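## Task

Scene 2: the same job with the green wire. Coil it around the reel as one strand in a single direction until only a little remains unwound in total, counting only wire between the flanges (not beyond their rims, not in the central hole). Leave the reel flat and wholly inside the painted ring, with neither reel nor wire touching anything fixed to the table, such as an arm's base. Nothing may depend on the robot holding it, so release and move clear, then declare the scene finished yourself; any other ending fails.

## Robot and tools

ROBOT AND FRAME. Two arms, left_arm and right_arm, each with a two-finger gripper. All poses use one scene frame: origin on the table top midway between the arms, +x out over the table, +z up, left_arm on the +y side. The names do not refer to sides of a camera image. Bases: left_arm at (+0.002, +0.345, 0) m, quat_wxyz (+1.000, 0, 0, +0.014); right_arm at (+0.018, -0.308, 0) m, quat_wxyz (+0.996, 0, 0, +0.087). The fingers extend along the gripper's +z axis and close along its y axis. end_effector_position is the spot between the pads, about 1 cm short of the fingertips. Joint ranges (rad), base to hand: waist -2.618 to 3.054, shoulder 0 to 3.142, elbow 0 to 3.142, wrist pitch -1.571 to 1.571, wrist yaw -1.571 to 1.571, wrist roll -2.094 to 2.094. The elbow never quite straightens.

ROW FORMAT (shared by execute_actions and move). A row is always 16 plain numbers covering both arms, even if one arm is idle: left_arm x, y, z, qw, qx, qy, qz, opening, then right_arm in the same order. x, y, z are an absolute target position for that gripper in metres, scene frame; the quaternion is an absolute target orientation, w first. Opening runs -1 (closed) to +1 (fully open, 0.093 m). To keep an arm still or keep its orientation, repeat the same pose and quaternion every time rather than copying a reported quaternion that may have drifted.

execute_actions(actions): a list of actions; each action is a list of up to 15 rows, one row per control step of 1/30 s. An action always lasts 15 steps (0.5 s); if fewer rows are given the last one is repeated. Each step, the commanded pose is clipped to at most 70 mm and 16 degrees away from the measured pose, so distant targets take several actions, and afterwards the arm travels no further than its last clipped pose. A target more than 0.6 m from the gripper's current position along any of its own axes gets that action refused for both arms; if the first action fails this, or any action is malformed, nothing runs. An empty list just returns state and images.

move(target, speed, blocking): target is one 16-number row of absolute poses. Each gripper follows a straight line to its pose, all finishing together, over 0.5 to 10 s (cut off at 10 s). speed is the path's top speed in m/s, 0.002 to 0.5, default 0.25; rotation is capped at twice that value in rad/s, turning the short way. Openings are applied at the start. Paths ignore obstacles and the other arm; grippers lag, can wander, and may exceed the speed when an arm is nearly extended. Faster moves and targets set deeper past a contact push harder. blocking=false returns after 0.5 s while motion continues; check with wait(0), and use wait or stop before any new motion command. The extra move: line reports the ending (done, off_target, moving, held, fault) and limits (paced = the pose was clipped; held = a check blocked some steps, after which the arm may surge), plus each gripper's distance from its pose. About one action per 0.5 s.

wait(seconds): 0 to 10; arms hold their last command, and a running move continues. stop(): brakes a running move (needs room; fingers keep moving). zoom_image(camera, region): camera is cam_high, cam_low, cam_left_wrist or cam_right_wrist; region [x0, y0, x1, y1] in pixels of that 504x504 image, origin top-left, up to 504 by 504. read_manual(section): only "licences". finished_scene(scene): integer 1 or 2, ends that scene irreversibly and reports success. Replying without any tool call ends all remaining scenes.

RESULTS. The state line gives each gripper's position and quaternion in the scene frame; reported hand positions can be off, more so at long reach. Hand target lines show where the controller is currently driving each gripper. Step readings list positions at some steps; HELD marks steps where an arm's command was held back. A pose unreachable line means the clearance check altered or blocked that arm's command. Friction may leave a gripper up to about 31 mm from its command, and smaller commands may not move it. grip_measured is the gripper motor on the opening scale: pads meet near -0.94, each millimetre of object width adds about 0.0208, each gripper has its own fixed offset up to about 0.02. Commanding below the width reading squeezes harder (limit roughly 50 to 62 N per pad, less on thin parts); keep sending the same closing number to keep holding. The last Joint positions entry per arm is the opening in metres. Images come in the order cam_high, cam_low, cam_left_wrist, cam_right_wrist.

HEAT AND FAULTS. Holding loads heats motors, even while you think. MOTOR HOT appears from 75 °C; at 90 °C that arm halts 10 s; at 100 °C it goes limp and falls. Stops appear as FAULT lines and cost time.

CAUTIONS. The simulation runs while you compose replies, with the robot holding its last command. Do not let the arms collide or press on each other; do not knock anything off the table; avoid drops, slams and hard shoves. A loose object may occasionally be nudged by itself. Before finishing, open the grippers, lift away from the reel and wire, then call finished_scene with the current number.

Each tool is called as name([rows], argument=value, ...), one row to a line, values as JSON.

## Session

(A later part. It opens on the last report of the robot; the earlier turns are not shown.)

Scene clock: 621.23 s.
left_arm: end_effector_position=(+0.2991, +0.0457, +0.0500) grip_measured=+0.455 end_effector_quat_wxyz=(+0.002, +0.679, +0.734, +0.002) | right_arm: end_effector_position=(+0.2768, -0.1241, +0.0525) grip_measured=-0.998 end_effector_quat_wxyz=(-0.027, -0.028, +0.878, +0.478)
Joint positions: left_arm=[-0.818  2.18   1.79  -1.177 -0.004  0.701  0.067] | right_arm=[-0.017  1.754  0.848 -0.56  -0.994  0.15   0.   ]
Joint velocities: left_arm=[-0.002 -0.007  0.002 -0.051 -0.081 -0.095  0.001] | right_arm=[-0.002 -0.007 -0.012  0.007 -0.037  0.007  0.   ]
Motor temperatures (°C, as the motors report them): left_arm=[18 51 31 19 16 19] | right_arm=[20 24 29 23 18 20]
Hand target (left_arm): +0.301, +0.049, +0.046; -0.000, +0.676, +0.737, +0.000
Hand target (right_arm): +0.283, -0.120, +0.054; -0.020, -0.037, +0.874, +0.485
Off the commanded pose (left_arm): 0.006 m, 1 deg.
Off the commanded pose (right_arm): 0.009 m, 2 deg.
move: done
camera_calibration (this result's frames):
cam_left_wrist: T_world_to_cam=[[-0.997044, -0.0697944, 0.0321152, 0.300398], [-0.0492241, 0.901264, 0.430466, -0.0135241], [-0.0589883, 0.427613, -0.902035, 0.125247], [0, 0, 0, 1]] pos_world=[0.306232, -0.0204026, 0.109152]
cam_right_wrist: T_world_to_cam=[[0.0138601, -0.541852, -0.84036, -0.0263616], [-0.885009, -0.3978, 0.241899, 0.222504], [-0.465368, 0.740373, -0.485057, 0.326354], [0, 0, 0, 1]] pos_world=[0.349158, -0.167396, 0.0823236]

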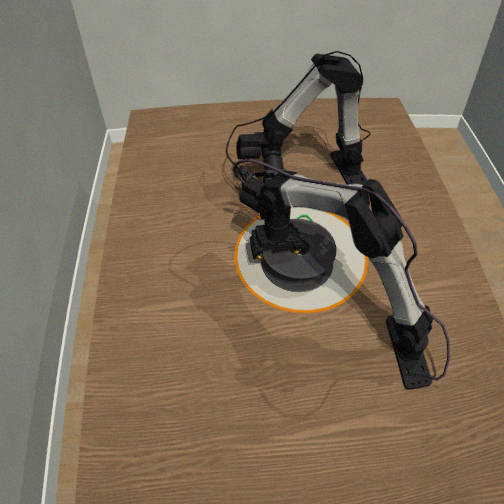

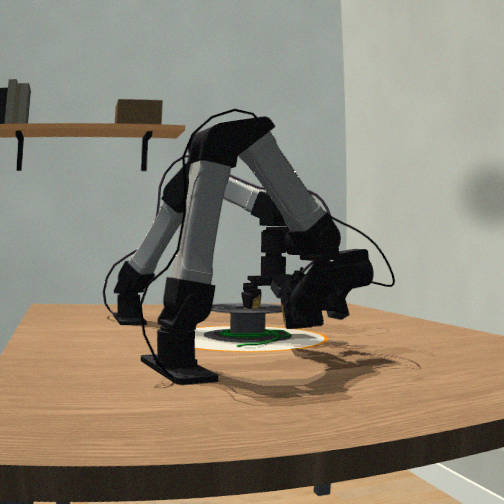

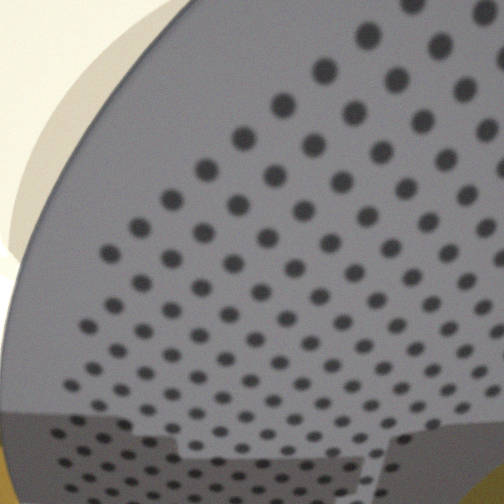

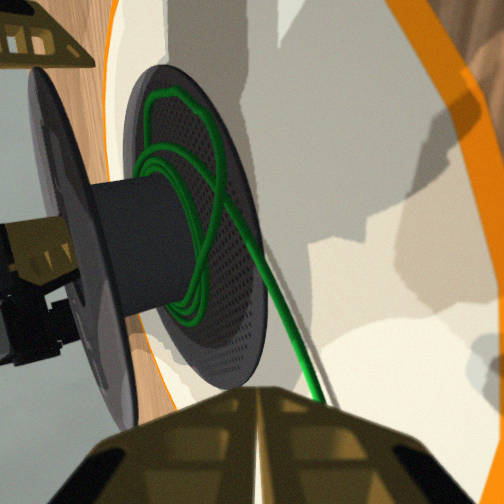

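execute_actions([
  [[0.3015,0.0486,0.046,0,0.6756,0.7373,0,0.4,0.292,-0.105,0.045,-0.0211,-0.0381,0.8738,0.4843,-1.0]],
  [[0.3015,0.0486,0.046,0,0.6756,0.7373,0,0.4,0.296,-0.09,0.036,-0.0211,-0.0381,0.8738,0.4843,-1.0]],
  [[0.3015,0.0486,0.046,0,0.6756,0.7373,0,0.4,0.296,-0.078,0.027,-0.0211,-0.0381,0.8738,0.4843,-1.0]],
  [[0.3015,0.0486,0.046,0,0.6756,0.7373,0,0.4,0.296,-0.068,0.019,-0.0211,-0.0381,0.8738,0.4843,-1.0]],
  [[0.3015,0.0486,0.046,0,0.6756,0.7373,0,0.4,0.296,-0.064,0.013,-0.0211,-0.0381,0.8738,0.4843,-1.0]],
])

Scene clock: 626.27 s.
left_arm: end_effector_position=(+0.2991, +0.0457, +0.0500) grip_measured=+0.455 end_effector_quat_wxyz=(+0.002, +0.679, +0.734, +0.002) | right_arm: end_effector_position=(+0.3021, -0.0642, +0.0247) grip_measured=-0.998 end_effector_quat_wxyz=(-0.011, -0.043, +0.869, +0.492)
Joint positions: left_arm=[-0.818  2.18   1.79  -1.177 -0.004  0.701  0.067] | right_arm=[ 0.153  1.911  0.861 -0.124 -0.978  0.44   0.   ]
Joint velocities: left_arm=[-0.007  0.017  0.007 -0.022  0.007 -0.037  0.   ] | right_arm=[ 0.017 -0.012 -0.002  0.037  0.066  0.007  0.   ]
Motor temperatures (°C, as the motors report them): left_arm=[18 51 31 19 16 19] | right_arm=[20 24 29 23 18 20]
Hand target (left_arm): +0.301, +0.049, +0.046; -0.000, +0.676, +0.737, +0.000
Hand target (right_arm): +0.295, -0.064, +0.013; -0.021, -0.038, +0.874, +0.484
Off the commanded pose (left_arm): 0.006 m, 1 deg.
Off the commanded pose (right_arm): 0.013 m, 2 deg.
Step readings (end_effector_position; steps 1 to 15: 1st action; 16 to 30: 2nd action; 31 to 45: 3rd action; 46 to 60: 4th action; 61 to 75: 5th action):
0: left_arm (+0.2991, +0.0457, +0.0500) | right_arm (+0.2770, -0.1239, +0.0528)
1: left_arm (+0.2991, +0.0457, +0.0500) | right_arm (+0.2777, -0.1225, +0.0519)
2: left_arm (+0.2991, +0.0457, +0.0500) | right_arm (+0.2790, -0.1193, +0.0502)
4: left_arm (+0.2991, +0.0457, +0.0500) | right_arm (+0.2802, -0.1131, +0.0460)
8: left_arm (+0.2991, +0.0457, +0.0500) | right_arm (+0.2820, -0.1099, +0.0436)
15: left_arm (+0.2991, +0.0457, +0.0500) | right_arm (+0.2852, -0.1093, +0.0441)
16: left_arm (+0.2991, +0.0457, +0.0500) | right_arm (+0.2858, -0.1076, +0.0433)
17: left_arm (+0.2991, +0.0457, +0.0500) | right_arm (+0.2864, -0.1044, +0.0419)
19: left_arm (+0.2991, +0.0457, +0.0500) | right_arm (+0.2849, -0.0979, +0.0383)
23: left_arm (+0.2991, +0.0457, +0.0500) | right_arm (+0.2865, -0.0941, +0.0365)
30: left_arm (+0.2991, +0.0457, +0.0500) | right_arm (+0.2902, -0.0932, +0.0374)
31: left_arm (+0.2991, +0.0457, +0.0500) | right_arm (+0.2909, -0.0918, +0.0371)
32: left_arm (+0.2991, +0.0457, +0.0500) | right_arm (+0.2917, -0.0892, +0.0360)
34: left_arm (+0.2991, +0.0457, +0.0500) | right_arm (+0.2909, -0.0836, +0.0339)
38: left_arm (+0.2991, +0.0457, +0.0500) | right_arm (+0.2924, -0.0801, +0.0329)
45: left_arm (+0.2991, +0.0457, +0.0500) | right_arm (+0.2954, -0.0793, +0.0337)
46: left_arm (+0.2991, +0.0457, +0.0500) | right_arm (+0.2961, -0.0783, +0.0332)
47: left_arm (+0.2991, +0.0457, +0.0500) | right_arm (+0.2967, -0.0762, +0.0320)
49: left_arm (+0.2991, +0.0457, +0.0500) | right_arm (+0.2959, -0.0718, +0.0293)
53: left_arm (+0.2991, +0.0457, +0.0500) | right_arm (+0.2968, -0.0691, +0.0278)
60: left_arm (+0.2991, +0.0457, +0.0500) | right_arm (+0.2993, -0.0685, +0.0285)
61: left_arm (+0.2991, +0.0457, +0.0500) | right_arm (+0.2997, -0.0679, +0.0282)
62: left_arm (+0.2991, +0.0457, +0.0500) | right_arm (+0.3004, -0.0671, +0.0274)
64: left_arm (+0.2991, +0.0457, +0.0500) | right_arm (+0.3003, -0.0656, +0.0255)
68: left_arm (+0.2991, +0.0457, +0.0500) | right_arm (+0.3009, -0.0645, +0.0242)
75: end_effector_position above
camera_calibration (this result's frames):
cam_left_wrist: T_world_to_cam=[[-0.997044, -0.0697944, 0.0321152, 0.300398], [-0.0492241, 0.901264, 0.430466, -0.0135241], [-0.0589883, 0.427613, -0.902035, 0.125247], [0, 0, 0, 1]] pos_world=[0.306232, -0.0204026, 0.109152]
cam_right_wrist: T_world_to_cam=[[0.0543736, -0.511622, -0.857488, -0.027506], [-0.88924, -0.415435, 0.191483, 0.276884], [-0.454198, 0.752101, -0.477544, 0.277434], [0, 0, 0, 1]] pos_world=[0.373722, -0.107704, 0.055882]

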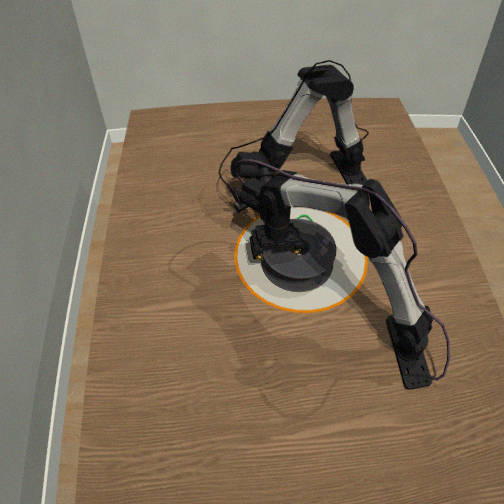

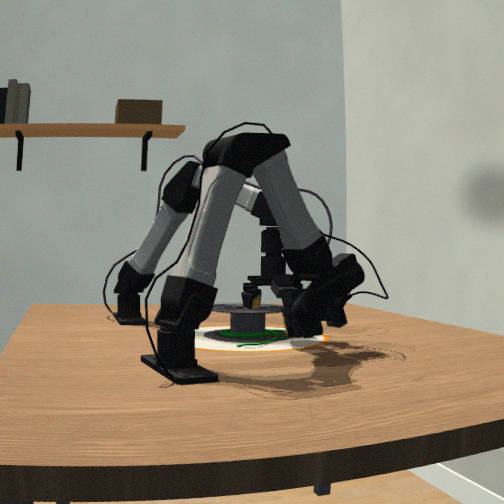

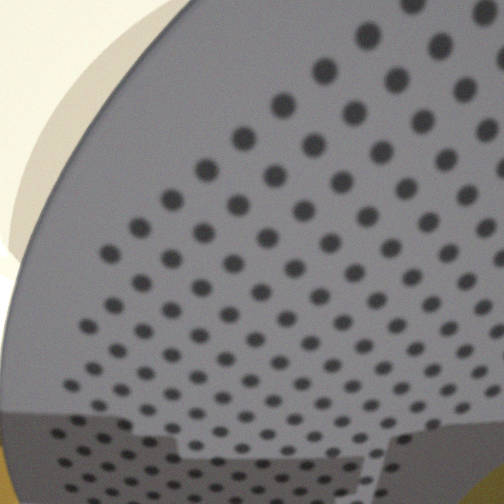

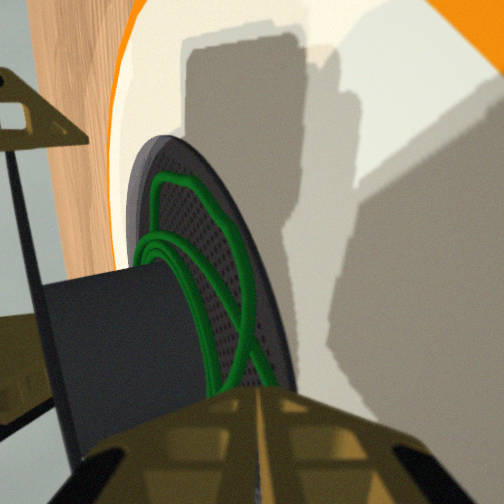

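execute_actions([
  [[0.3015,0.0486,0.046,0,0.6756,0.7373,0,0.4,0.288,-0.066,0.008,-0.0211,-0.0381,0.8738,0.4843,-1.0]],
  [[0.3015,0.0486,0.046,0,0.6756,0.7373,0,0.4,0.284,-0.066,0.002,-0.0211,-0.0381,0.8738,0.4843,-1.0]],
  [[0.3015,0.0486,0.046,0,0.6756,0.7373,0,0.4,0.284,-0.066,-0.003,-0.0211,-0.0381,0.8738,0.4843,-1.0]],
])

Scene clock: 628.40 s.
left_arm: end_effector_position=(+0.2991, +0.0457, +0.0500) grip_measured=+0.455 end_effector_quat_wxyz=(+0.002, +0.679, +0.734, +0.002) | right_arm: end_effector_position=(+0.2923, -0.0652, +0.0114) grip_measured=-0.998 end_effector_quat_wxyz=(-0.010, -0.043, +0.869, +0.493)
Joint positions: left_arm=[-0.818  2.18   1.79  -1.177 -0.004  0.701  0.067] | right_arm=[ 0.16   1.925  0.798 -0.031 -0.976  0.456  0.   ]
Joint velocities: left_arm=[-0.002 -0.002 -0.012  0.022  0.037  0.007  0.001] | right_arm=[ 0.002 -0.002  0.002  0.051 -0.007 -0.007  0.   ]
Motor temperatures (°C, as the motors report them): left_arm=[18 51 31 19 16 19] | right_arm=[20 25 28 24 18 20]
Hand target (left_arm): +0.301, +0.049, +0.046; -0.000, +0.676, +0.737, +0.000
Hand target (right_arm): +0.283, -0.067, -0.002; -0.021, -0.038, +0.874, +0.484
Off the commanded pose (left_arm): 0.006 m, 1 deg.
Off the commanded pose (right_arm): 0.017 m, 2 deg.
Step readings (end_effector_position; steps 1 to 15: 1st action; 16 to 30: 2nd action; 31 to 45: 3rd action):
0: left_arm (+0.2991, +0.0457, +0.0500) | right_arm (+0.3024, -0.0641, +0.0248)
1: left_arm (+0.2991, +0.0457, +0.0500) | right_arm (+0.3019, -0.0642, +0.0241)
2: left_arm (+0.2991, +0.0457, +0.0500) | right_arm (+0.3006, -0.0647, +0.0227)
4: left_arm (+0.2991, +0.0457, +0.0500) | right_arm (+0.2958, -0.0664, +0.0189)
8: left_arm (+0.2991, +0.0457, +0.0500) | right_arm (+0.2930, -0.0674, +0.0167)
15: left_arm (+0.2991, +0.0457, +0.0500) | right_arm (+0.2945, -0.0668, +0.0174)
16: left_arm (+0.2991, +0.0457, +0.0500) | right_arm (+0.2944, -0.0667, +0.0170)
17: left_arm (+0.2991, +0.0457, +0.0500) | right_arm (+0.2938, -0.0665, +0.0165)
19: left_arm (+0.2991, +0.0457, +0.0500) | right_arm (+0.2913, -0.0664, +0.0148)
23: left_arm (+0.2991, +0.0457, +0.0500) | right_arm (+0.2901, -0.0660, +0.0141)
30: left_arm (+0.2991, +0.0457, +0.0500) | right_arm (+0.2914, -0.0656, +0.0146)
31: left_arm (+0.2991, +0.0457, +0.0500) | right_arm (+0.2917, -0.0655, +0.0142)
32: left_arm (+0.2991, +0.0457, +0.0500) | right_arm (+0.2922, -0.0653, +0.0134)
34: left_arm (+0.2991, +0.0457, +0.0500) | right_arm (+0.2922, -0.0653, +0.0113)
38: left_arm (+0.2991, +0.0457, +0.0500) | right_arm (+0.2923, -0.0652, +0.0114)
45: end_effector_position above
camera_calibration (this result's frames):
cam_left_wrist: T_world_to_cam=[[-0.997044, -0.0697944, 0.0321152, 0.300398], [-0.0492241, 0.901264, 0.430466, -0.0135241], [-0.0589883, 0.427613, -0.902035, 0.125247], [0, 0, 0, 1]] pos_world=[0.306232, -0.0204026, 0.109152]
cam_right_wrist: T_world_to_cam=[[0.0550701, -0.509319, -0.858814, -0.0389776], [-0.890332, -0.414387, 0.18866, 0.270718], [-0.451969, 0.75424, -0.476283, 0.266858], [0, 0, 0, 1]] pos_world=[0.363787, -0.108945, 0.0425515]

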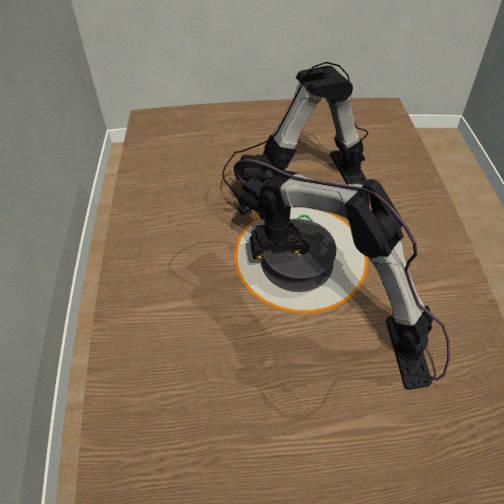

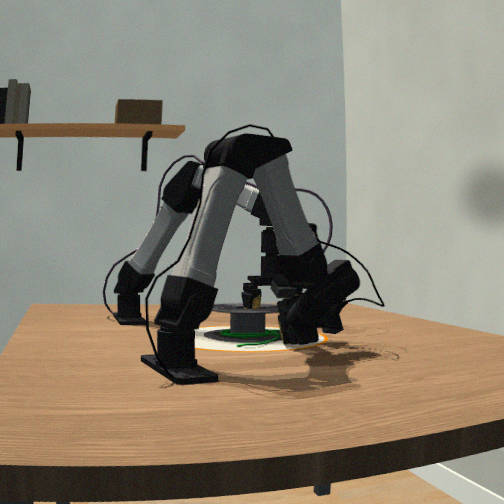

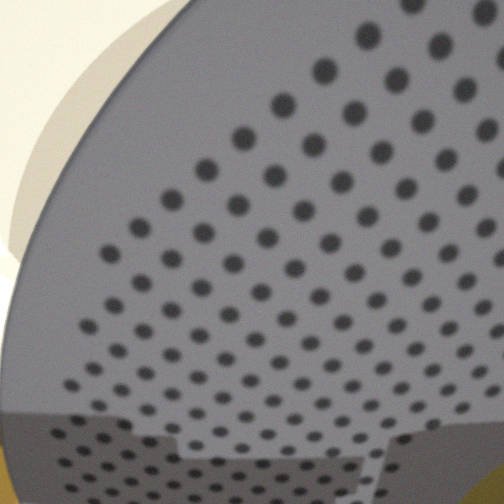

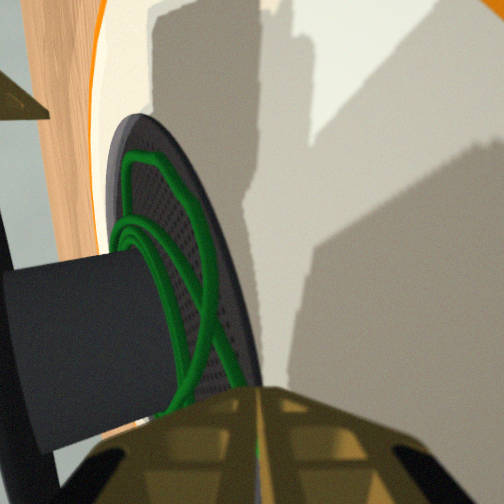

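zoom_image(camera="cam_low", region=[220,270,380,370])

Region (220, 270, 380, 370) of cam_low's 504x504 image, scaled by 3.150, with more detail than that image has; it fills the top 315 rows of this view, and the rest is white.

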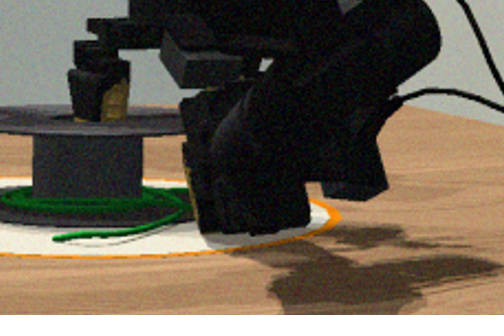

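execute_actions([
  [[0.3015,0.0486,0.056,0,0.6756,0.7373,0,0.4,0.284,-0.066,-0.003,-0.0211,-0.0381,0.8738,0.4843,-1.0]],
  [[0.3001,0.0574,0.056,0,0.6225,0.7826,0,0.4,0.284,-0.066,-0.003,-0.0211,-0.0381,0.8738,0.4843,-1.0]],
  [[0.2975,0.0659,0.056,0,0.5664,0.8241,0,0.4,0.284,-0.066,-0.003,-0.0211,-0.0381,0.8738,0.4843,-1.0]],
  [[0.2937,0.0740,0.056,0,0.5075,0.8616,0,0.4,0.284,-0.066,-0.003,-0.0211,-0.0381,0.8738,0.4843,-1.0]],
])

Scene clock: 634.07 s.
left_arm: end_effector_position=(+0.2936, +0.0692, +0.0494) grip_measured=+0.455 end_effector_quat_wxyz=(-0.005, +0.519, +0.855, +0.002) | right_arm: end_effector_position=(+0.2923, -0.0652, +0.0114) grip_measured=-0.998 end_effector_quat_wxyz=(-0.010, -0.043, +0.869, +0.493)
Joint positions: left_arm=[-0.786  2.112  1.68  -1.15  -0.003  0.333  0.067] | right_arm=[ 0.16   1.925  0.798 -0.031 -0.976  0.456  0.   ]
Joint velocities: left_arm=[-0.007 -0.002  0.002 -0.022  0.11  -0.007  0.   ] | right_arm=[ 0.012  0.002  0.002 -0.037 -0.051 -0.11   0.   ]
Motor temperatures (°C, as the motors report them): left_arm=[18 51 31 19 16 19] | right_arm=[20 25 28 24 18 20]
Hand target (left_arm): +0.294, +0.074, +0.056; -0.000, +0.508, +0.862, -0.000
Hand target (right_arm): +0.283, -0.066, -0.002; -0.021, -0.038, +0.874, +0.484
Off the commanded pose (left_arm): 0.008 m, 2 deg.
Off the commanded pose (right_arm): 0.017 m, 2 deg.
Step readings (end_effector_position; steps 1 to 15: 1st action; 16 to 30: 2nd action; 31 to 45: 3rd action; 46 to 60: 4th action):
0: left_arm (+0.2991, +0.0457, +0.0500) | right_arm (+0.2923, -0.0652, +0.0114)
1: left_arm (+0.2991, +0.0457, +0.0500) | right_arm (+0.2923, -0.0652, +0.0114)
2: left_arm (+0.2991, +0.0457, +0.0500) | right_arm (+0.2923, -0.0652, +0.0114)
4: left_arm (+0.2991, +0.0457, +0.0500) | right_arm (+0.2923, -0.0652, +0.0114)
8: left_arm (+0.2991, +0.0457, +0.0500) | right_arm (+0.2923, -0.0652, +0.0114)
15: left_arm (+0.2991, +0.0457, +0.0500) | right_arm (+0.2923, -0.0652, +0.0114)
16: left_arm (+0.2992, +0.0463, +0.0496) | right_arm (+0.2923, -0.0652, +0.0114)
17: left_arm (+0.2996, +0.0470, +0.0494) | right_arm (+0.2923, -0.0652, +0.0114)
19: left_arm (+0.3010, +0.0485, +0.0494) | right_arm (+0.2923, -0.0652, +0.0114)
23: left_arm (+0.3027, +0.0502, +0.0494) | right_arm (+0.2923, -0.0652, +0.0114)
30: left_arm (+0.3030, +0.0504, +0.0494) | right_arm (+0.2923, -0.0652, +0.0114)
31: left_arm (+0.3024, +0.0516, +0.0496) | right_arm (+0.2923, -0.0652, +0.0114)
32: left_arm (+0.3008, +0.0540, +0.0495) | right_arm (+0.2923, -0.0652, +0.0114)
34: left_arm (+0.2987, +0.0584, +0.0497) | right_arm (+0.2923, -0.0652, +0.0114)
38: left_arm (+0.2980, +0.0608, +0.0496) | right_arm (+0.2923, -0.0652, +0.0114)
45: left_arm (+0.2979, +0.0609, +0.0496) | right_arm (+0.2923, -0.0652, +0.0114)
46: left_arm (+0.2975, +0.0615, +0.0494) | right_arm (+0.2923, -0.0652, +0.0114)
47: left_arm (+0.2967, +0.0627, +0.0494) | right_arm (+0.2923, -0.0652, +0.0114)
49: left_arm (+0.2947, +0.0664, +0.0494) | right_arm (+0.2923, -0.0652, +0.0114)
53: left_arm (+0.2939, +0.0690, +0.0495) | right_arm (+0.2923, -0.0652, +0.0114)
60: end_effector_position above
camera_calibration (this result's frames):
cam_left_wrist: T_world_to_cam=[[-0.890522, -0.453304, 0.0385597, 0.29153], [-0.392008, 0.807586, 0.440607, 0.0719006], [-0.230869, 0.377255, -0.896871, 0.168048], [0, 0, 0, 1]] pos_world=[0.326596, 0.0106886, 0.107796]
cam_right_wrist: T_world_to_cam=[[0.0546899, -0.509349, -0.858821, -0.0388684], [-0.890351, -0.414208, 0.18896, 0.270732], [-0.451977, 0.754318, -0.476152, 0.266863], [0, 0, 0, 1]] pos_world=[0.363788, -0.108958, 0.0425291]

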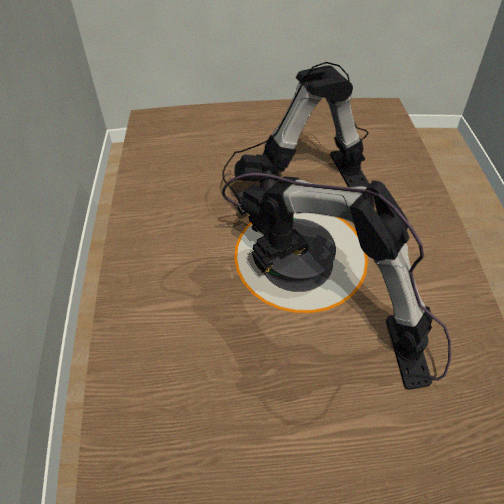

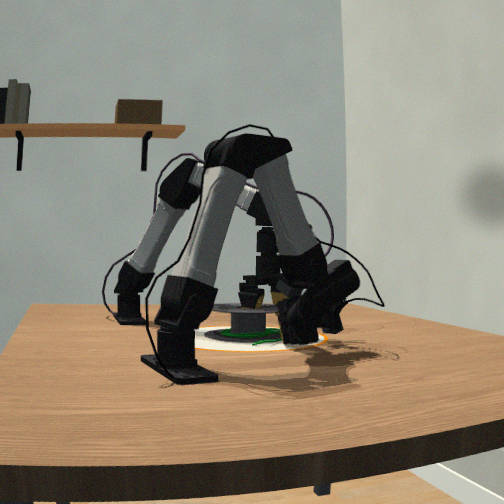

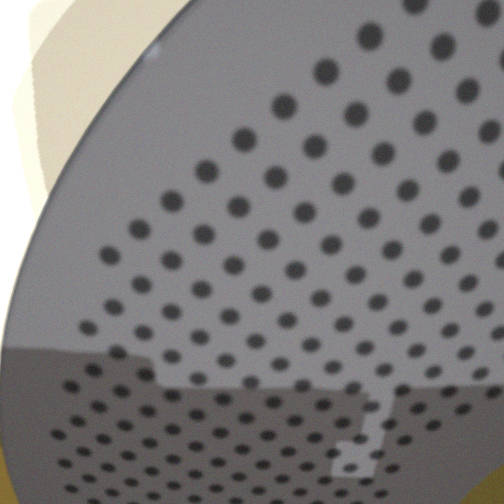

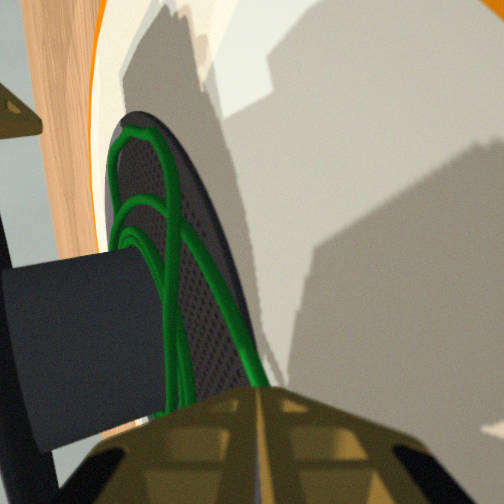

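execute_actions([
  [[0.2888,0.0815,0.056,0,0.4462,0.8949,0,0.4,0.284,-0.066,-0.003,-0.0211,-0.0381,0.8738,0.4843,-1.0]],
  [[0.2830,0.0883,0.056,0,0.3827,0.9239,0,0.4,0.284,-0.066,-0.003,-0.0211,-0.0381,0.8738,0.4843,-1.0]],
  [[0.2762,0.0941,0.056,0,0.3173,0.9483,0,0.4,0.284,-0.066,-0.003,-0.0211,-0.0381,0.8738,0.4843,-1.0]],
  [[0.2687,0.0990,0.056,0,0.2504,0.9681,0,0.4,0.284,-0.066,-0.003,-0.0211,-0.0381,0.8738,0.4843,-1.0]],
])

Scene clock: 636.47 s.
left_arm: end_effector_position=(+0.2678, +0.0958, +0.0494) grip_measured=+0.455 end_effector_quat_wxyz=(-0.010, +0.263, +0.965, +0.002) | right_arm: end_effector_position=(+0.2923, -0.0652, +0.0114) grip_measured=-0.998 end_effector_quat_wxyz=(-0.010, -0.043, +0.869, +0.493)
Joint positions: left_arm=[-0.778  1.979  1.481 -1.093  0.005 -0.218  0.067] | right_arm=[ 0.16   1.925  0.798 -0.031 -0.976  0.456  0.   ]
Joint velocities: left_arm=[ 0.002  0.002 -0.017 -0.007  0.022 -0.095 -0.001] | right_arm=[-0.002  0.002 -0.017  0.051  0.066  0.022  0.   ]
Motor temperatures (°C, as the motors report them): left_arm=[18 52 31 19 16 19] | right_arm=[20 25 28 24 18 20]
Hand target (left_arm): +0.269, +0.099, +0.056; -0.000, +0.251, +0.968, +0.000
Hand target (right_arm): +0.283, -0.066, -0.002; -0.021, -0.038, +0.874, +0.484
Off the commanded pose (left_arm): 0.007 m, 2 deg.
Off the commanded pose (right_arm): 0.017 m, 2 deg.
Step readings (end_effector_position; steps 1 to 15: 1st action; 16 to 30: 2nd action; 31 to 45: 3rd action; 46 to 60: 4th action):
0: left_arm (+0.2936, +0.0692, +0.0494) | right_arm (+0.2923, -0.0652, +0.0114)
1: left_arm (+0.2930, +0.0697, +0.0492) | right_arm (+0.2923, -0.0652, +0.0114)
2: left_arm (+0.2918, +0.0710, +0.0493) | right_arm (+0.2923, -0.0652, +0.0114)
4: left_arm (+0.2891, +0.0745, +0.0492) | right_arm (+0.2923, -0.0652, +0.0114)
8: left_arm (+0.2880, +0.0767, +0.0494) | right_arm (+0.2923, -0.0652, +0.0114)
15: left_arm (+0.2878, +0.0768, +0.0494) | right_arm (+0.2923, -0.0652, +0.0114)
16: left_arm (+0.2871, +0.0773, +0.0492) | right_arm (+0.2923, -0.0652, +0.0114)
17: left_arm (+0.2861, +0.0785, +0.0491) | right_arm (+0.2923, -0.0652, +0.0114)
19: left_arm (+0.2833, +0.0815, +0.0492) | right_arm (+0.2923, -0.0652, +0.0114)
23: left_arm (+0.2818, +0.0837, +0.0495) | right_arm (+0.2923, -0.0652, +0.0114)
30: left_arm (+0.2816, +0.0839, +0.0494) | right_arm (+0.2923, -0.0652, +0.0114)
31: left_arm (+0.2809, +0.0844, +0.0491) | right_arm (+0.2923, -0.0652, +0.0114)
32: left_arm (+0.2795, +0.0854, +0.0488) | right_arm (+0.2923, -0.0652, +0.0114)
34: left_arm (+0.2768, +0.0880, +0.0492) | right_arm (+0.2923, -0.0652, +0.0114)
38: left_arm (+0.2748, +0.0897, +0.0493) | right_arm (+0.2923, -0.0652, +0.0114)
45: left_arm (+0.2747, +0.0898, +0.0494) | right_arm (+0.2923, -0.0652, +0.0114)
46: left_arm (+0.2740, +0.0903, +0.0491) | right_arm (+0.2923, -0.0652, +0.0114)
47: left_arm (+0.2726, +0.0914, +0.0488) | right_arm (+0.2923, -0.0652, +0.0114)
49: left_arm (+0.2699, +0.0939, +0.0492) | right_arm (+0.2923, -0.0652, +0.0114)
53: left_arm (+0.2680, +0.0957, +0.0493) | right_arm (+0.2923, -0.0652, +0.0114)
60: end_effector_position above
camera_calibration (this result's frames):
cam_left_wrist: T_world_to_cam=[[-0.514359, -0.856736, 0.0379213, 0.218524], [-0.757289, 0.474515, 0.448719, 0.169636], [-0.402428, 0.202085, -0.892868, 0.214516], [0, 0, 0, 1]] pos_world=[0.32719, 0.063372, 0.107129]
cam_right_wrist: T_world_to_cam=[[0.0546899, -0.509349, -0.858821, -0.0388684], [-0.890351, -0.414208, 0.18896, 0.270732], [-0.451977, 0.754318, -0.476152, 0.266863], [0, 0, 0, 1]] pos_world=[0.363788, -0.108958, 0.0425291]

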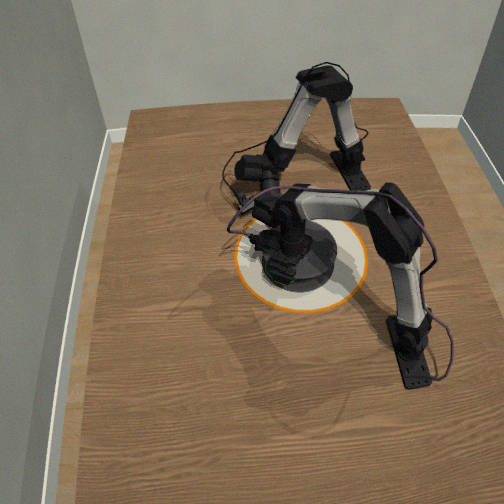

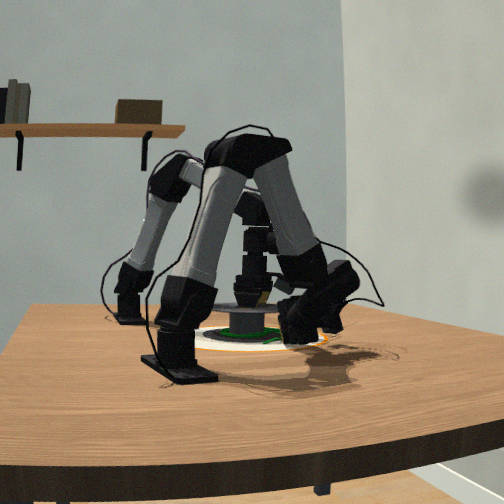

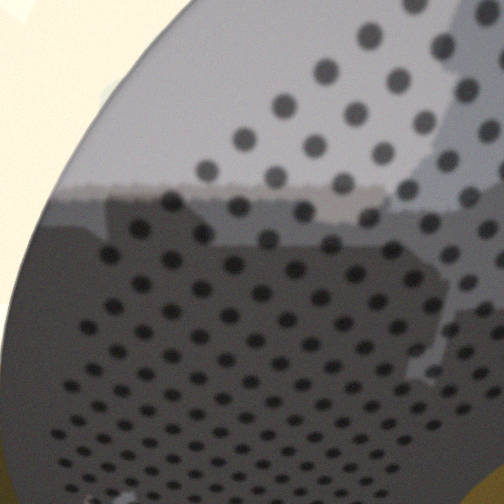

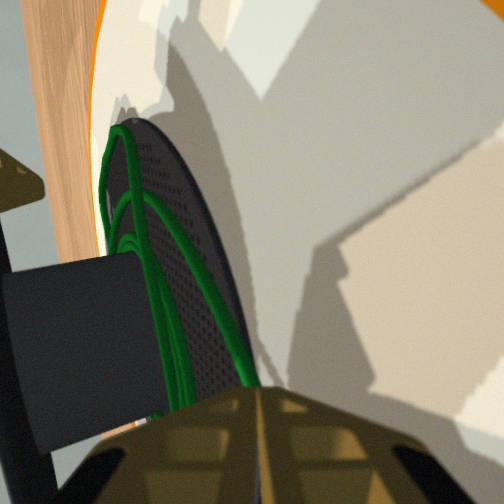

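zoom_image(camera="cam_low", region=[190,300,310,360])

execute_actions([
  [[0.2606,0.1028,0.056,0,0.1822,0.9833,0,0.4,0.284,-0.066,-0.003,-0.0211,-0.0381,0.8738,0.4843,-1.0]],
  [[0.2521,0.1054,0.056,0,0.1132,0.9936,0,0.4,0.284,-0.066,-0.003,-0.0211,-0.0381,0.8738,0.4843,-1.0]],
])

Region (190, 300, 310, 360) of cam_low's 504x504 image, scaled by 4.200, with more detail than that image has.

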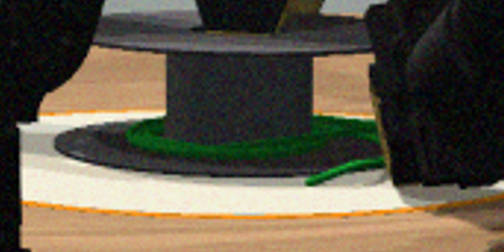

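Scene clock: 638.20 s.
left_arm: end_effector_position=(+0.2535, +0.1049, +0.0495) grip_measured=+0.455 end_effector_quat_wxyz=(-0.011, +0.121, +0.993, +0.003) | right_arm: end_effector_position=(+0.2923, -0.0652, +0.0114) grip_measured=-0.998 end_effector_quat_wxyz=(-0.010, -0.043, +0.869, +0.493)
Joint positions: left_arm=[-0.785  1.918  1.397 -1.071  0.008 -0.515  0.067] | right_arm=[ 0.16   1.925  0.798 -0.031 -0.976  0.456  0.   ]
Joint velocities: left_arm=[-0.017  0.007 -0.017 -0.022 -0.022 -0.051 -0.001] | right_arm=[-0.007  0.007  0.027  0.022 -0.037 -0.037  0.   ]
Motor temperatures (°C, as the motors report them): left_arm=[18 52 30 19 16 19] | right_arm=[20 25 27 24 18 20]
Hand target (left_arm): +0.252, +0.106, +0.056; -0.000, +0.114, +0.994, -0.000
Hand target (right_arm): +0.283, -0.066, -0.002; -0.021, -0.038, +0.874, +0.484
Off the commanded pose (left_arm): 0.007 m, 2 deg.
Off the commanded pose (right_arm): 0.017 m, 2 deg.
Step readings (end_effector_position; steps 1 to 15: 1st action; 16 to 30: 2nd action):
0: left_arm (+0.2678, +0.0958, +0.0494) | right_arm (+0.2923, -0.0652, +0.0114)
1: left_arm (+0.2672, +0.0962, +0.0492) | right_arm (+0.2923, -0.0652, +0.0114)
2: left_arm (+0.2659, +0.0972, +0.0488) | right_arm (+0.2923, -0.0652, +0.0114)
4: left_arm (+0.2631, +0.0998, +0.0492) | right_arm (+0.2923, -0.0652, +0.0114)
8: left_arm (+0.2614, +0.1013, +0.0494) | right_arm (+0.2923, -0.0652, +0.0114)
15: left_arm (+0.2613, +0.1015, +0.0494) | right_arm (+0.2923, -0.0652, +0.0114)
16: left_arm (+0.2605, +0.1017, +0.0492) | right_arm (+0.2923, -0.0652, +0.0114)
17: left_arm (+0.2591, +0.1025, +0.0489) | right_arm (+0.2923, -0.0652, +0.0114)
19: left_arm (+0.2559, +0.1042, +0.0494) | right_arm (+0.2923, -0.0652, +0.0114)
23: left_arm (+0.2538, +0.1050, +0.0496) | right_arm (+0.2923, -0.0652, +0.0114)
30: end_effector_position above
camera_calibration (this result's frames):
cam_left_wrist: T_world_to_cam=[[-0.24867, -0.967973, 0.0345091, 0.163448], [-0.860699, 0.237172, 0.450496, 0.205451], [-0.444253, 0.0823228, -0.892111, 0.230159], [0, 0, 0, 1]] pos_world=[0.319724, 0.0905388, 0.107132]
cam_right_wrist: T_world_to_cam=[[0.0546899, -0.509349, -0.858821, -0.0388684], [-0.890351, -0.414208, 0.18896, 0.270732], [-0.451977, 0.754318, -0.476152, 0.266863], [0, 0, 0, 1]] pos_world=[0.363788, -0.108958, 0.0425291]

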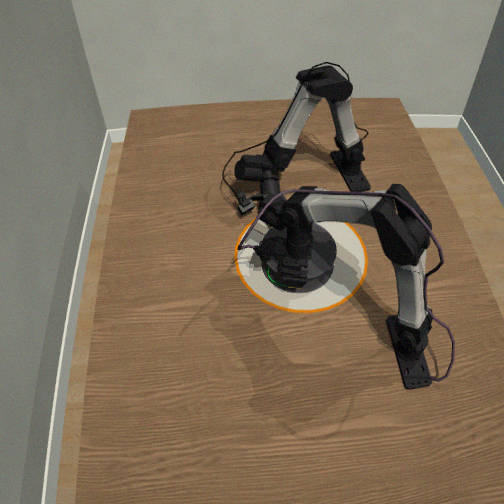

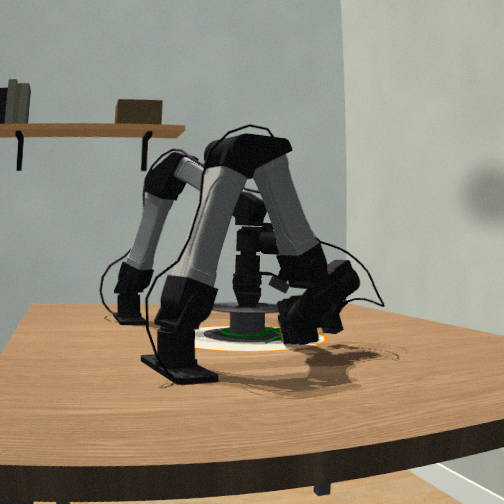

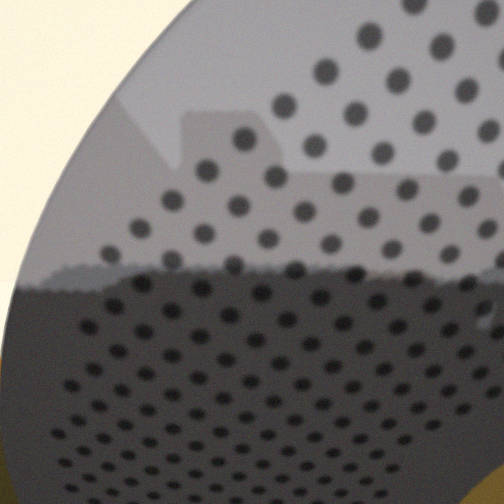

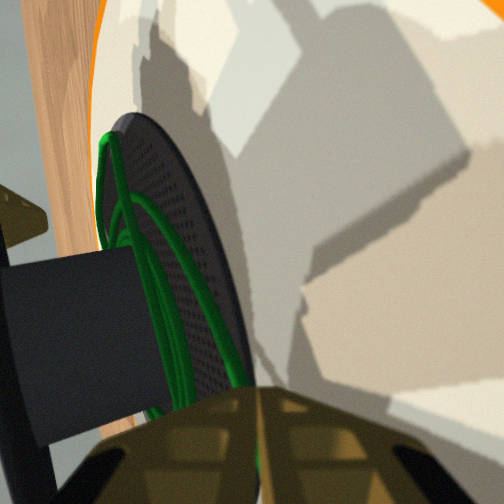

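zoom_image(camera="cam_low", region=[220,310,310,355])

Region (220, 310, 310, 355) of cam_low's 504x504 image, scaled by 5.600, with more detail than that image has.

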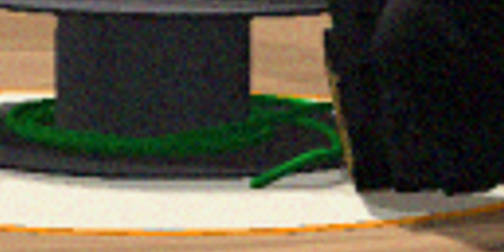

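execute_actions([
  [[0.2477,0.1062,0.056,0,0.0785,0.9969,0,0.4,0.284,-0.066,-0.003,-0.0211,-0.0381,0.8738,0.4843,-1.0]],
  [[0.2433,0.1068,0.056,0,0.0436,0.9990,0,0.4,0.284,-0.066,-0.003,-0.0211,-0.0381,0.8738,0.4843,-1.0]],
  [[0.2377,0.1070,0.056,0,0,1,0,0.4,0.284,-0.066,-0.003,-0.0211,-0.0381,0.8738,0.4843,-1.0]],
])

zoom_image(camera="cam_low", region=[220,310,310,355])

Scene clock: 641.33 s.
left_arm: end_effector_position=(+0.2388, +0.1060, +0.0497) grip_measured=+0.455 end_effector_quat_wxyz=(-0.010, +0.007, +1.000, +0.004) | right_arm: end_effector_position=(+0.2923, -0.0652, +0.0114) grip_measured=-0.998 end_effector_quat_wxyz=(-0.010, -0.043, +0.869, +0.493)
Joint positions: left_arm=[-0.812  1.876  1.342 -1.056  0.009 -0.77   0.067] | right_arm=[ 0.16   1.925  0.798 -0.031 -0.976  0.456  0.   ]
Joint velocities: left_arm=[-0.007 -0.002  0.022  0.007  0.037 -0.007  0.   ] | right_arm=[ 0.007  0.002 -0.017 -0.037 -0.007 -0.022  0.   ]
Motor temperatures (°C, as the motors report them): left_arm=[18 52 30 19 16 19] | right_arm=[20 26 27 24 18 20]
Hand target (left_arm): +0.238, +0.107, +0.056; -0.000, +0.000, +1.000, +0.000
Hand target (right_arm): +0.283, -0.066, -0.002; -0.021, -0.038, +0.874, +0.484
Off the commanded pose (left_arm): 0.006 m, 2 deg.
Off the commanded pose (right_arm): 0.017 m, 2 deg.
Step readings (end_effector_position; steps 1 to 15: 1st action; 16 to 30: 2nd action; 31 to 45: 3rd action):
0: left_arm (+0.2535, +0.1049, +0.0495) | right_arm (+0.2923, -0.0652, +0.0114)
1: left_arm (+0.2531, +0.1050, +0.0494) | right_arm (+0.2923, -0.0652, +0.0114)
2: left_arm (+0.2522, +0.1051, +0.0493) | right_arm (+0.2923, -0.0652, +0.0114)
4: left_arm (+0.2504, +0.1054, +0.0495) | right_arm (+0.2923, -0.0652, +0.0114)
8: left_arm (+0.2491, +0.1054, +0.0496) | right_arm (+0.2923, -0.0652, +0.0114)
15: left_arm (+0.2490, +0.1055, +0.0496) | right_arm (+0.2923, -0.0652, +0.0114)
16: left_arm (+0.2486, +0.1055, +0.0495) | right_arm (+0.2923, -0.0652, +0.0114)
17: left_arm (+0.2477, +0.1057, +0.0493) | right_arm (+0.2923, -0.0652, +0.0114)
19: left_arm (+0.2459, +0.1060, +0.0495) | right_arm (+0.2923, -0.0652, +0.0114)
23: left_arm (+0.2446, +0.1058, +0.0497) | right_arm (+0.2923, -0.0652, +0.0114)
30: left_arm (+0.2446, +0.1058, +0.0497) | right_arm (+0.2923, -0.0652, +0.0114)
31: left_arm (+0.2440, +0.1059, +0.0495) | right_arm (+0.2923, -0.0652, +0.0114)
32: left_arm (+0.2430, +0.1061, +0.0494) | right_arm (+0.2923, -0.0652, +0.0114)
34: left_arm (+0.2406, +0.1062, +0.0496) | right_arm (+0.2923, -0.0652, +0.0114)
38: left_arm (+0.2389, +0.1059, +0.0497) | right_arm (+0.2923, -0.0652, +0.0114)
45: end_effector_position above
camera_calibration (this result's frames):
cam_left_wrist: T_world_to_cam=[[-0.023021, -0.999272, 0.0304189, 0.110509], [-0.892641, 0.0342467, 0.449466, 0.221615], [-0.45018, -0.016806, -0.892779, 0.235694], [0, 0, 0, 1]] pos_world=[0.306472, 0.1068, 0.107453]
cam_right_wrist: T_world_to_cam=[[0.0546899, -0.509349, -0.858821, -0.0388684], [-0.890351, -0.414208, 0.18896, 0.270732], [-0.451977, 0.754318, -0.476152, 0.266863], [0, 0, 0, 1]] pos_world=[0.363788, -0.108958, 0.0425291]

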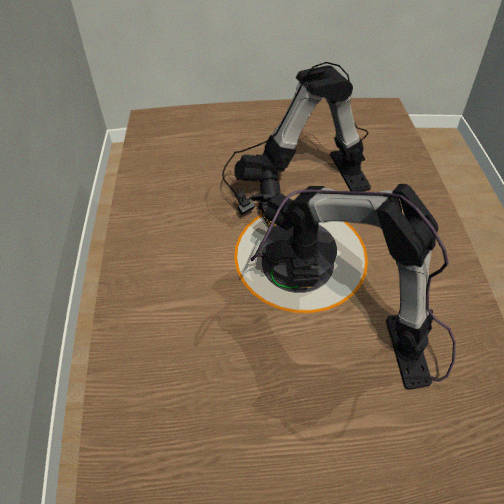

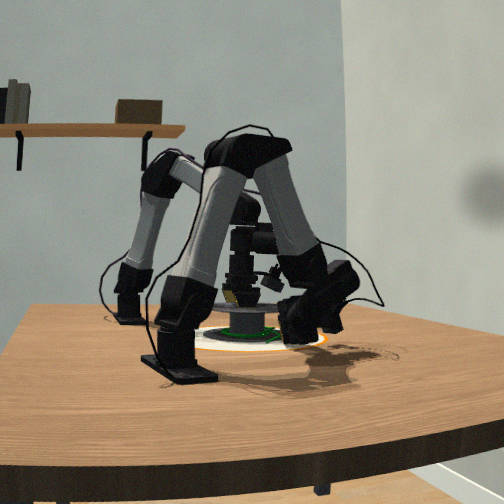

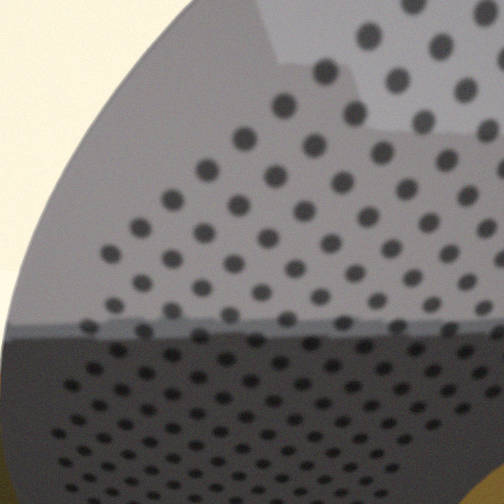

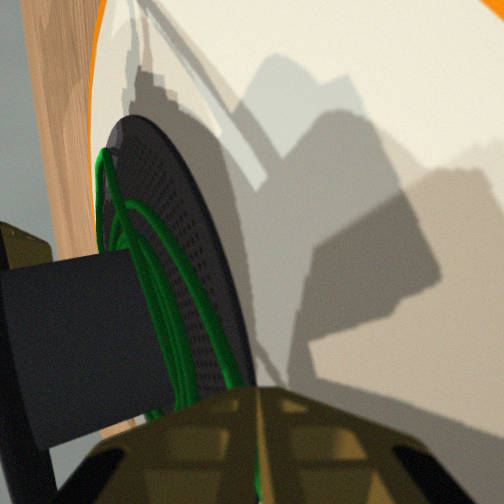

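Region (220, 310, 310, 355) of cam_low's 504x504 image, scaled by 5.600, with more detail than that image has.

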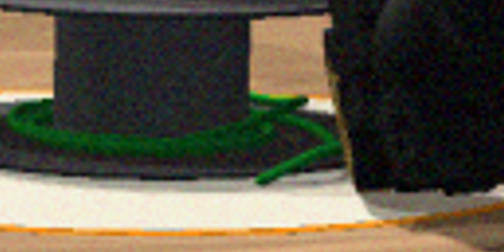

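execute_actions([
  [[0.2377,0.1070,0.056,0,0,1,0,0.4,0.284,-0.074,0.000,-0.0211,-0.0381,0.8738,0.4843,-1.0]],
  [[0.2377,0.1070,0.056,0,0,1,0,0.4,0.286,-0.082,0.006,-0.0211,-0.0381,0.8738,0.4843,-1.0]],
])

zoom_image(camera="cam_low", region=[220,310,310,355])

Scene clock: 646.17 s.
left_arm: end_effector_position=(+0.2388, +0.1060, +0.0497) grip_measured=+0.455 end_effector_quat_wxyz=(-0.010, +0.005, +1.000, +0.004) | right_arm: end_effector_position=(+0.2912, -0.0738, +0.0117) grip_measured=-0.998 end_effector_quat_wxyz=(-0.008, -0.053, +0.865, +0.498)
Joint positions: left_arm=[-0.812  1.876  1.342 -1.056  0.009 -0.774  0.067] | right_arm=[ 0.13   1.925  0.798 -0.075 -1.     0.386  0.   ]
Joint velocities: left_arm=[-0.027  0.012 -0.032 -0.051 -0.051  0.037 -0.001] | right_arm=[ 0.007 -0.012 -0.002  0.037  0.037 -0.022  0.   ]
Motor temperatures (°C, as the motors report them): left_arm=[18 51 30 19 16 19] | right_arm=[20 26 27 24 18 20]
Hand target (left_arm): +0.238, +0.107, +0.056; -0.000, +0.000, +1.000, -0.000
Hand target (right_arm): +0.286, -0.082, +0.007; -0.021, -0.038, +0.873, +0.486
Off the commanded pose (left_arm): 0.006 m, 1 deg.
Off the commanded pose (right_arm): 0.011 m, 3 deg.
Step readings (end_effector_position; steps 1 to 15: 1st action; 16 to 30: 2nd action):
0: left_arm (+0.2388, +0.1060, +0.0497) | right_arm (+0.2923, -0.0652, +0.0114)
1: left_arm (+0.2388, +0.1060, +0.0497) | right_arm (+0.2922, -0.0653, +0.0114)
2: left_arm (+0.2388, +0.1060, +0.0497) | right_arm (+0.2922, -0.0653, +0.0115)
4: left_arm (+0.2388, +0.1060, +0.0497) | right_arm (+0.2920, -0.0654, +0.0116)
8: left_arm (+0.2388, +0.1060, +0.0497) | right_arm (+0.2918, -0.0653, +0.0117)
15: left_arm (+0.2388, +0.1060, +0.0497) | right_arm (+0.2917, -0.0653, +0.0117)
16: left_arm (+0.2388, +0.1060, +0.0497) | right_arm (+0.2913, -0.0662, +0.0116)
17: left_arm (+0.2388, +0.1060, +0.0497) | right_arm (+0.2915, -0.0681, +0.0116)
19: left_arm (+0.2388, +0.1060, +0.0497) | right_arm (+0.2918, -0.0717, +0.0116)
23: left_arm (+0.2388, +0.1060, +0.0497) | right_arm (+0.2915, -0.0739, +0.0116)
30: end_effector_position above
camera_calibration (this result's frames):
cam_left_wrist: T_world_to_cam=[[-0.0192106, -0.999355, 0.03034, 0.109612], [-0.892778, 0.0308068, 0.449443, 0.222014], [-0.450087, -0.0184528, -0.892794, 0.235848], [0, 0, 0, 1]] pos_world=[0.306467, 0.107054, 0.107455]
cam_right_wrist: T_world_to_cam=[[0.0725176, -0.498239, -0.864002, -0.0472256], [-0.886239, -0.429575, 0.173337, 0.26391], [-0.457517, 0.753142, -0.47271, 0.274516], [0, 0, 0, 1]] pos_world=[0.362908, -0.11691, 0.0432185]

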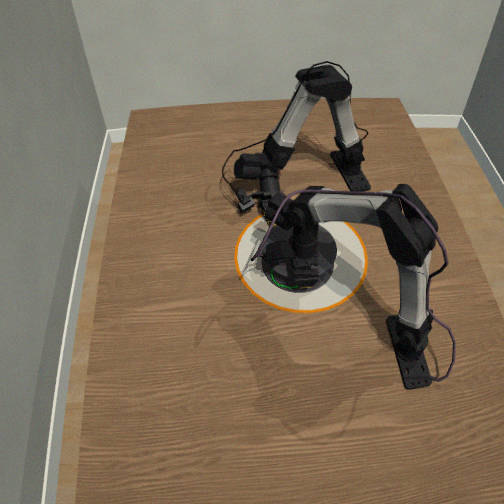

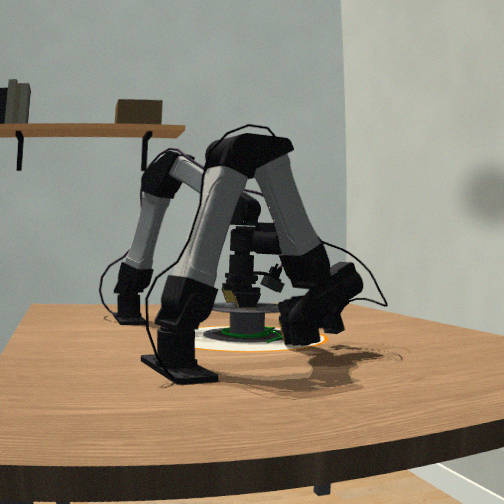

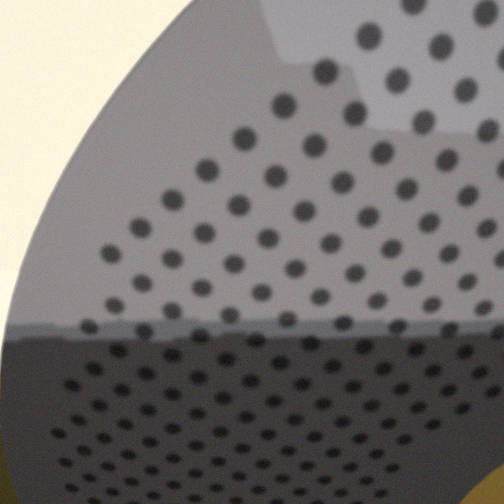

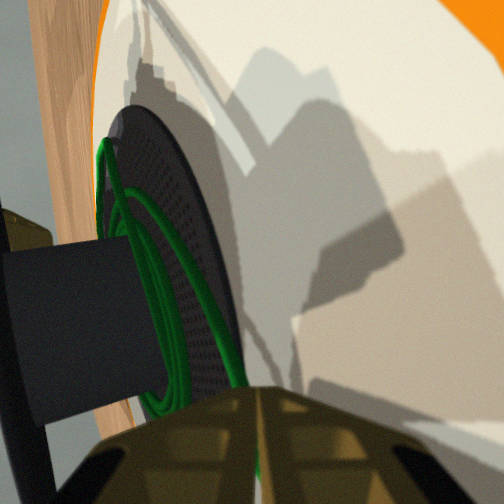

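Region (220, 310, 310, 355) of cam_low's 504x504 image, scaled by 5.600, with more detail than that image has.

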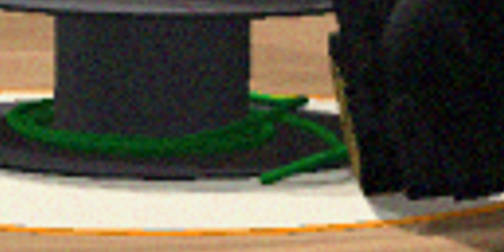

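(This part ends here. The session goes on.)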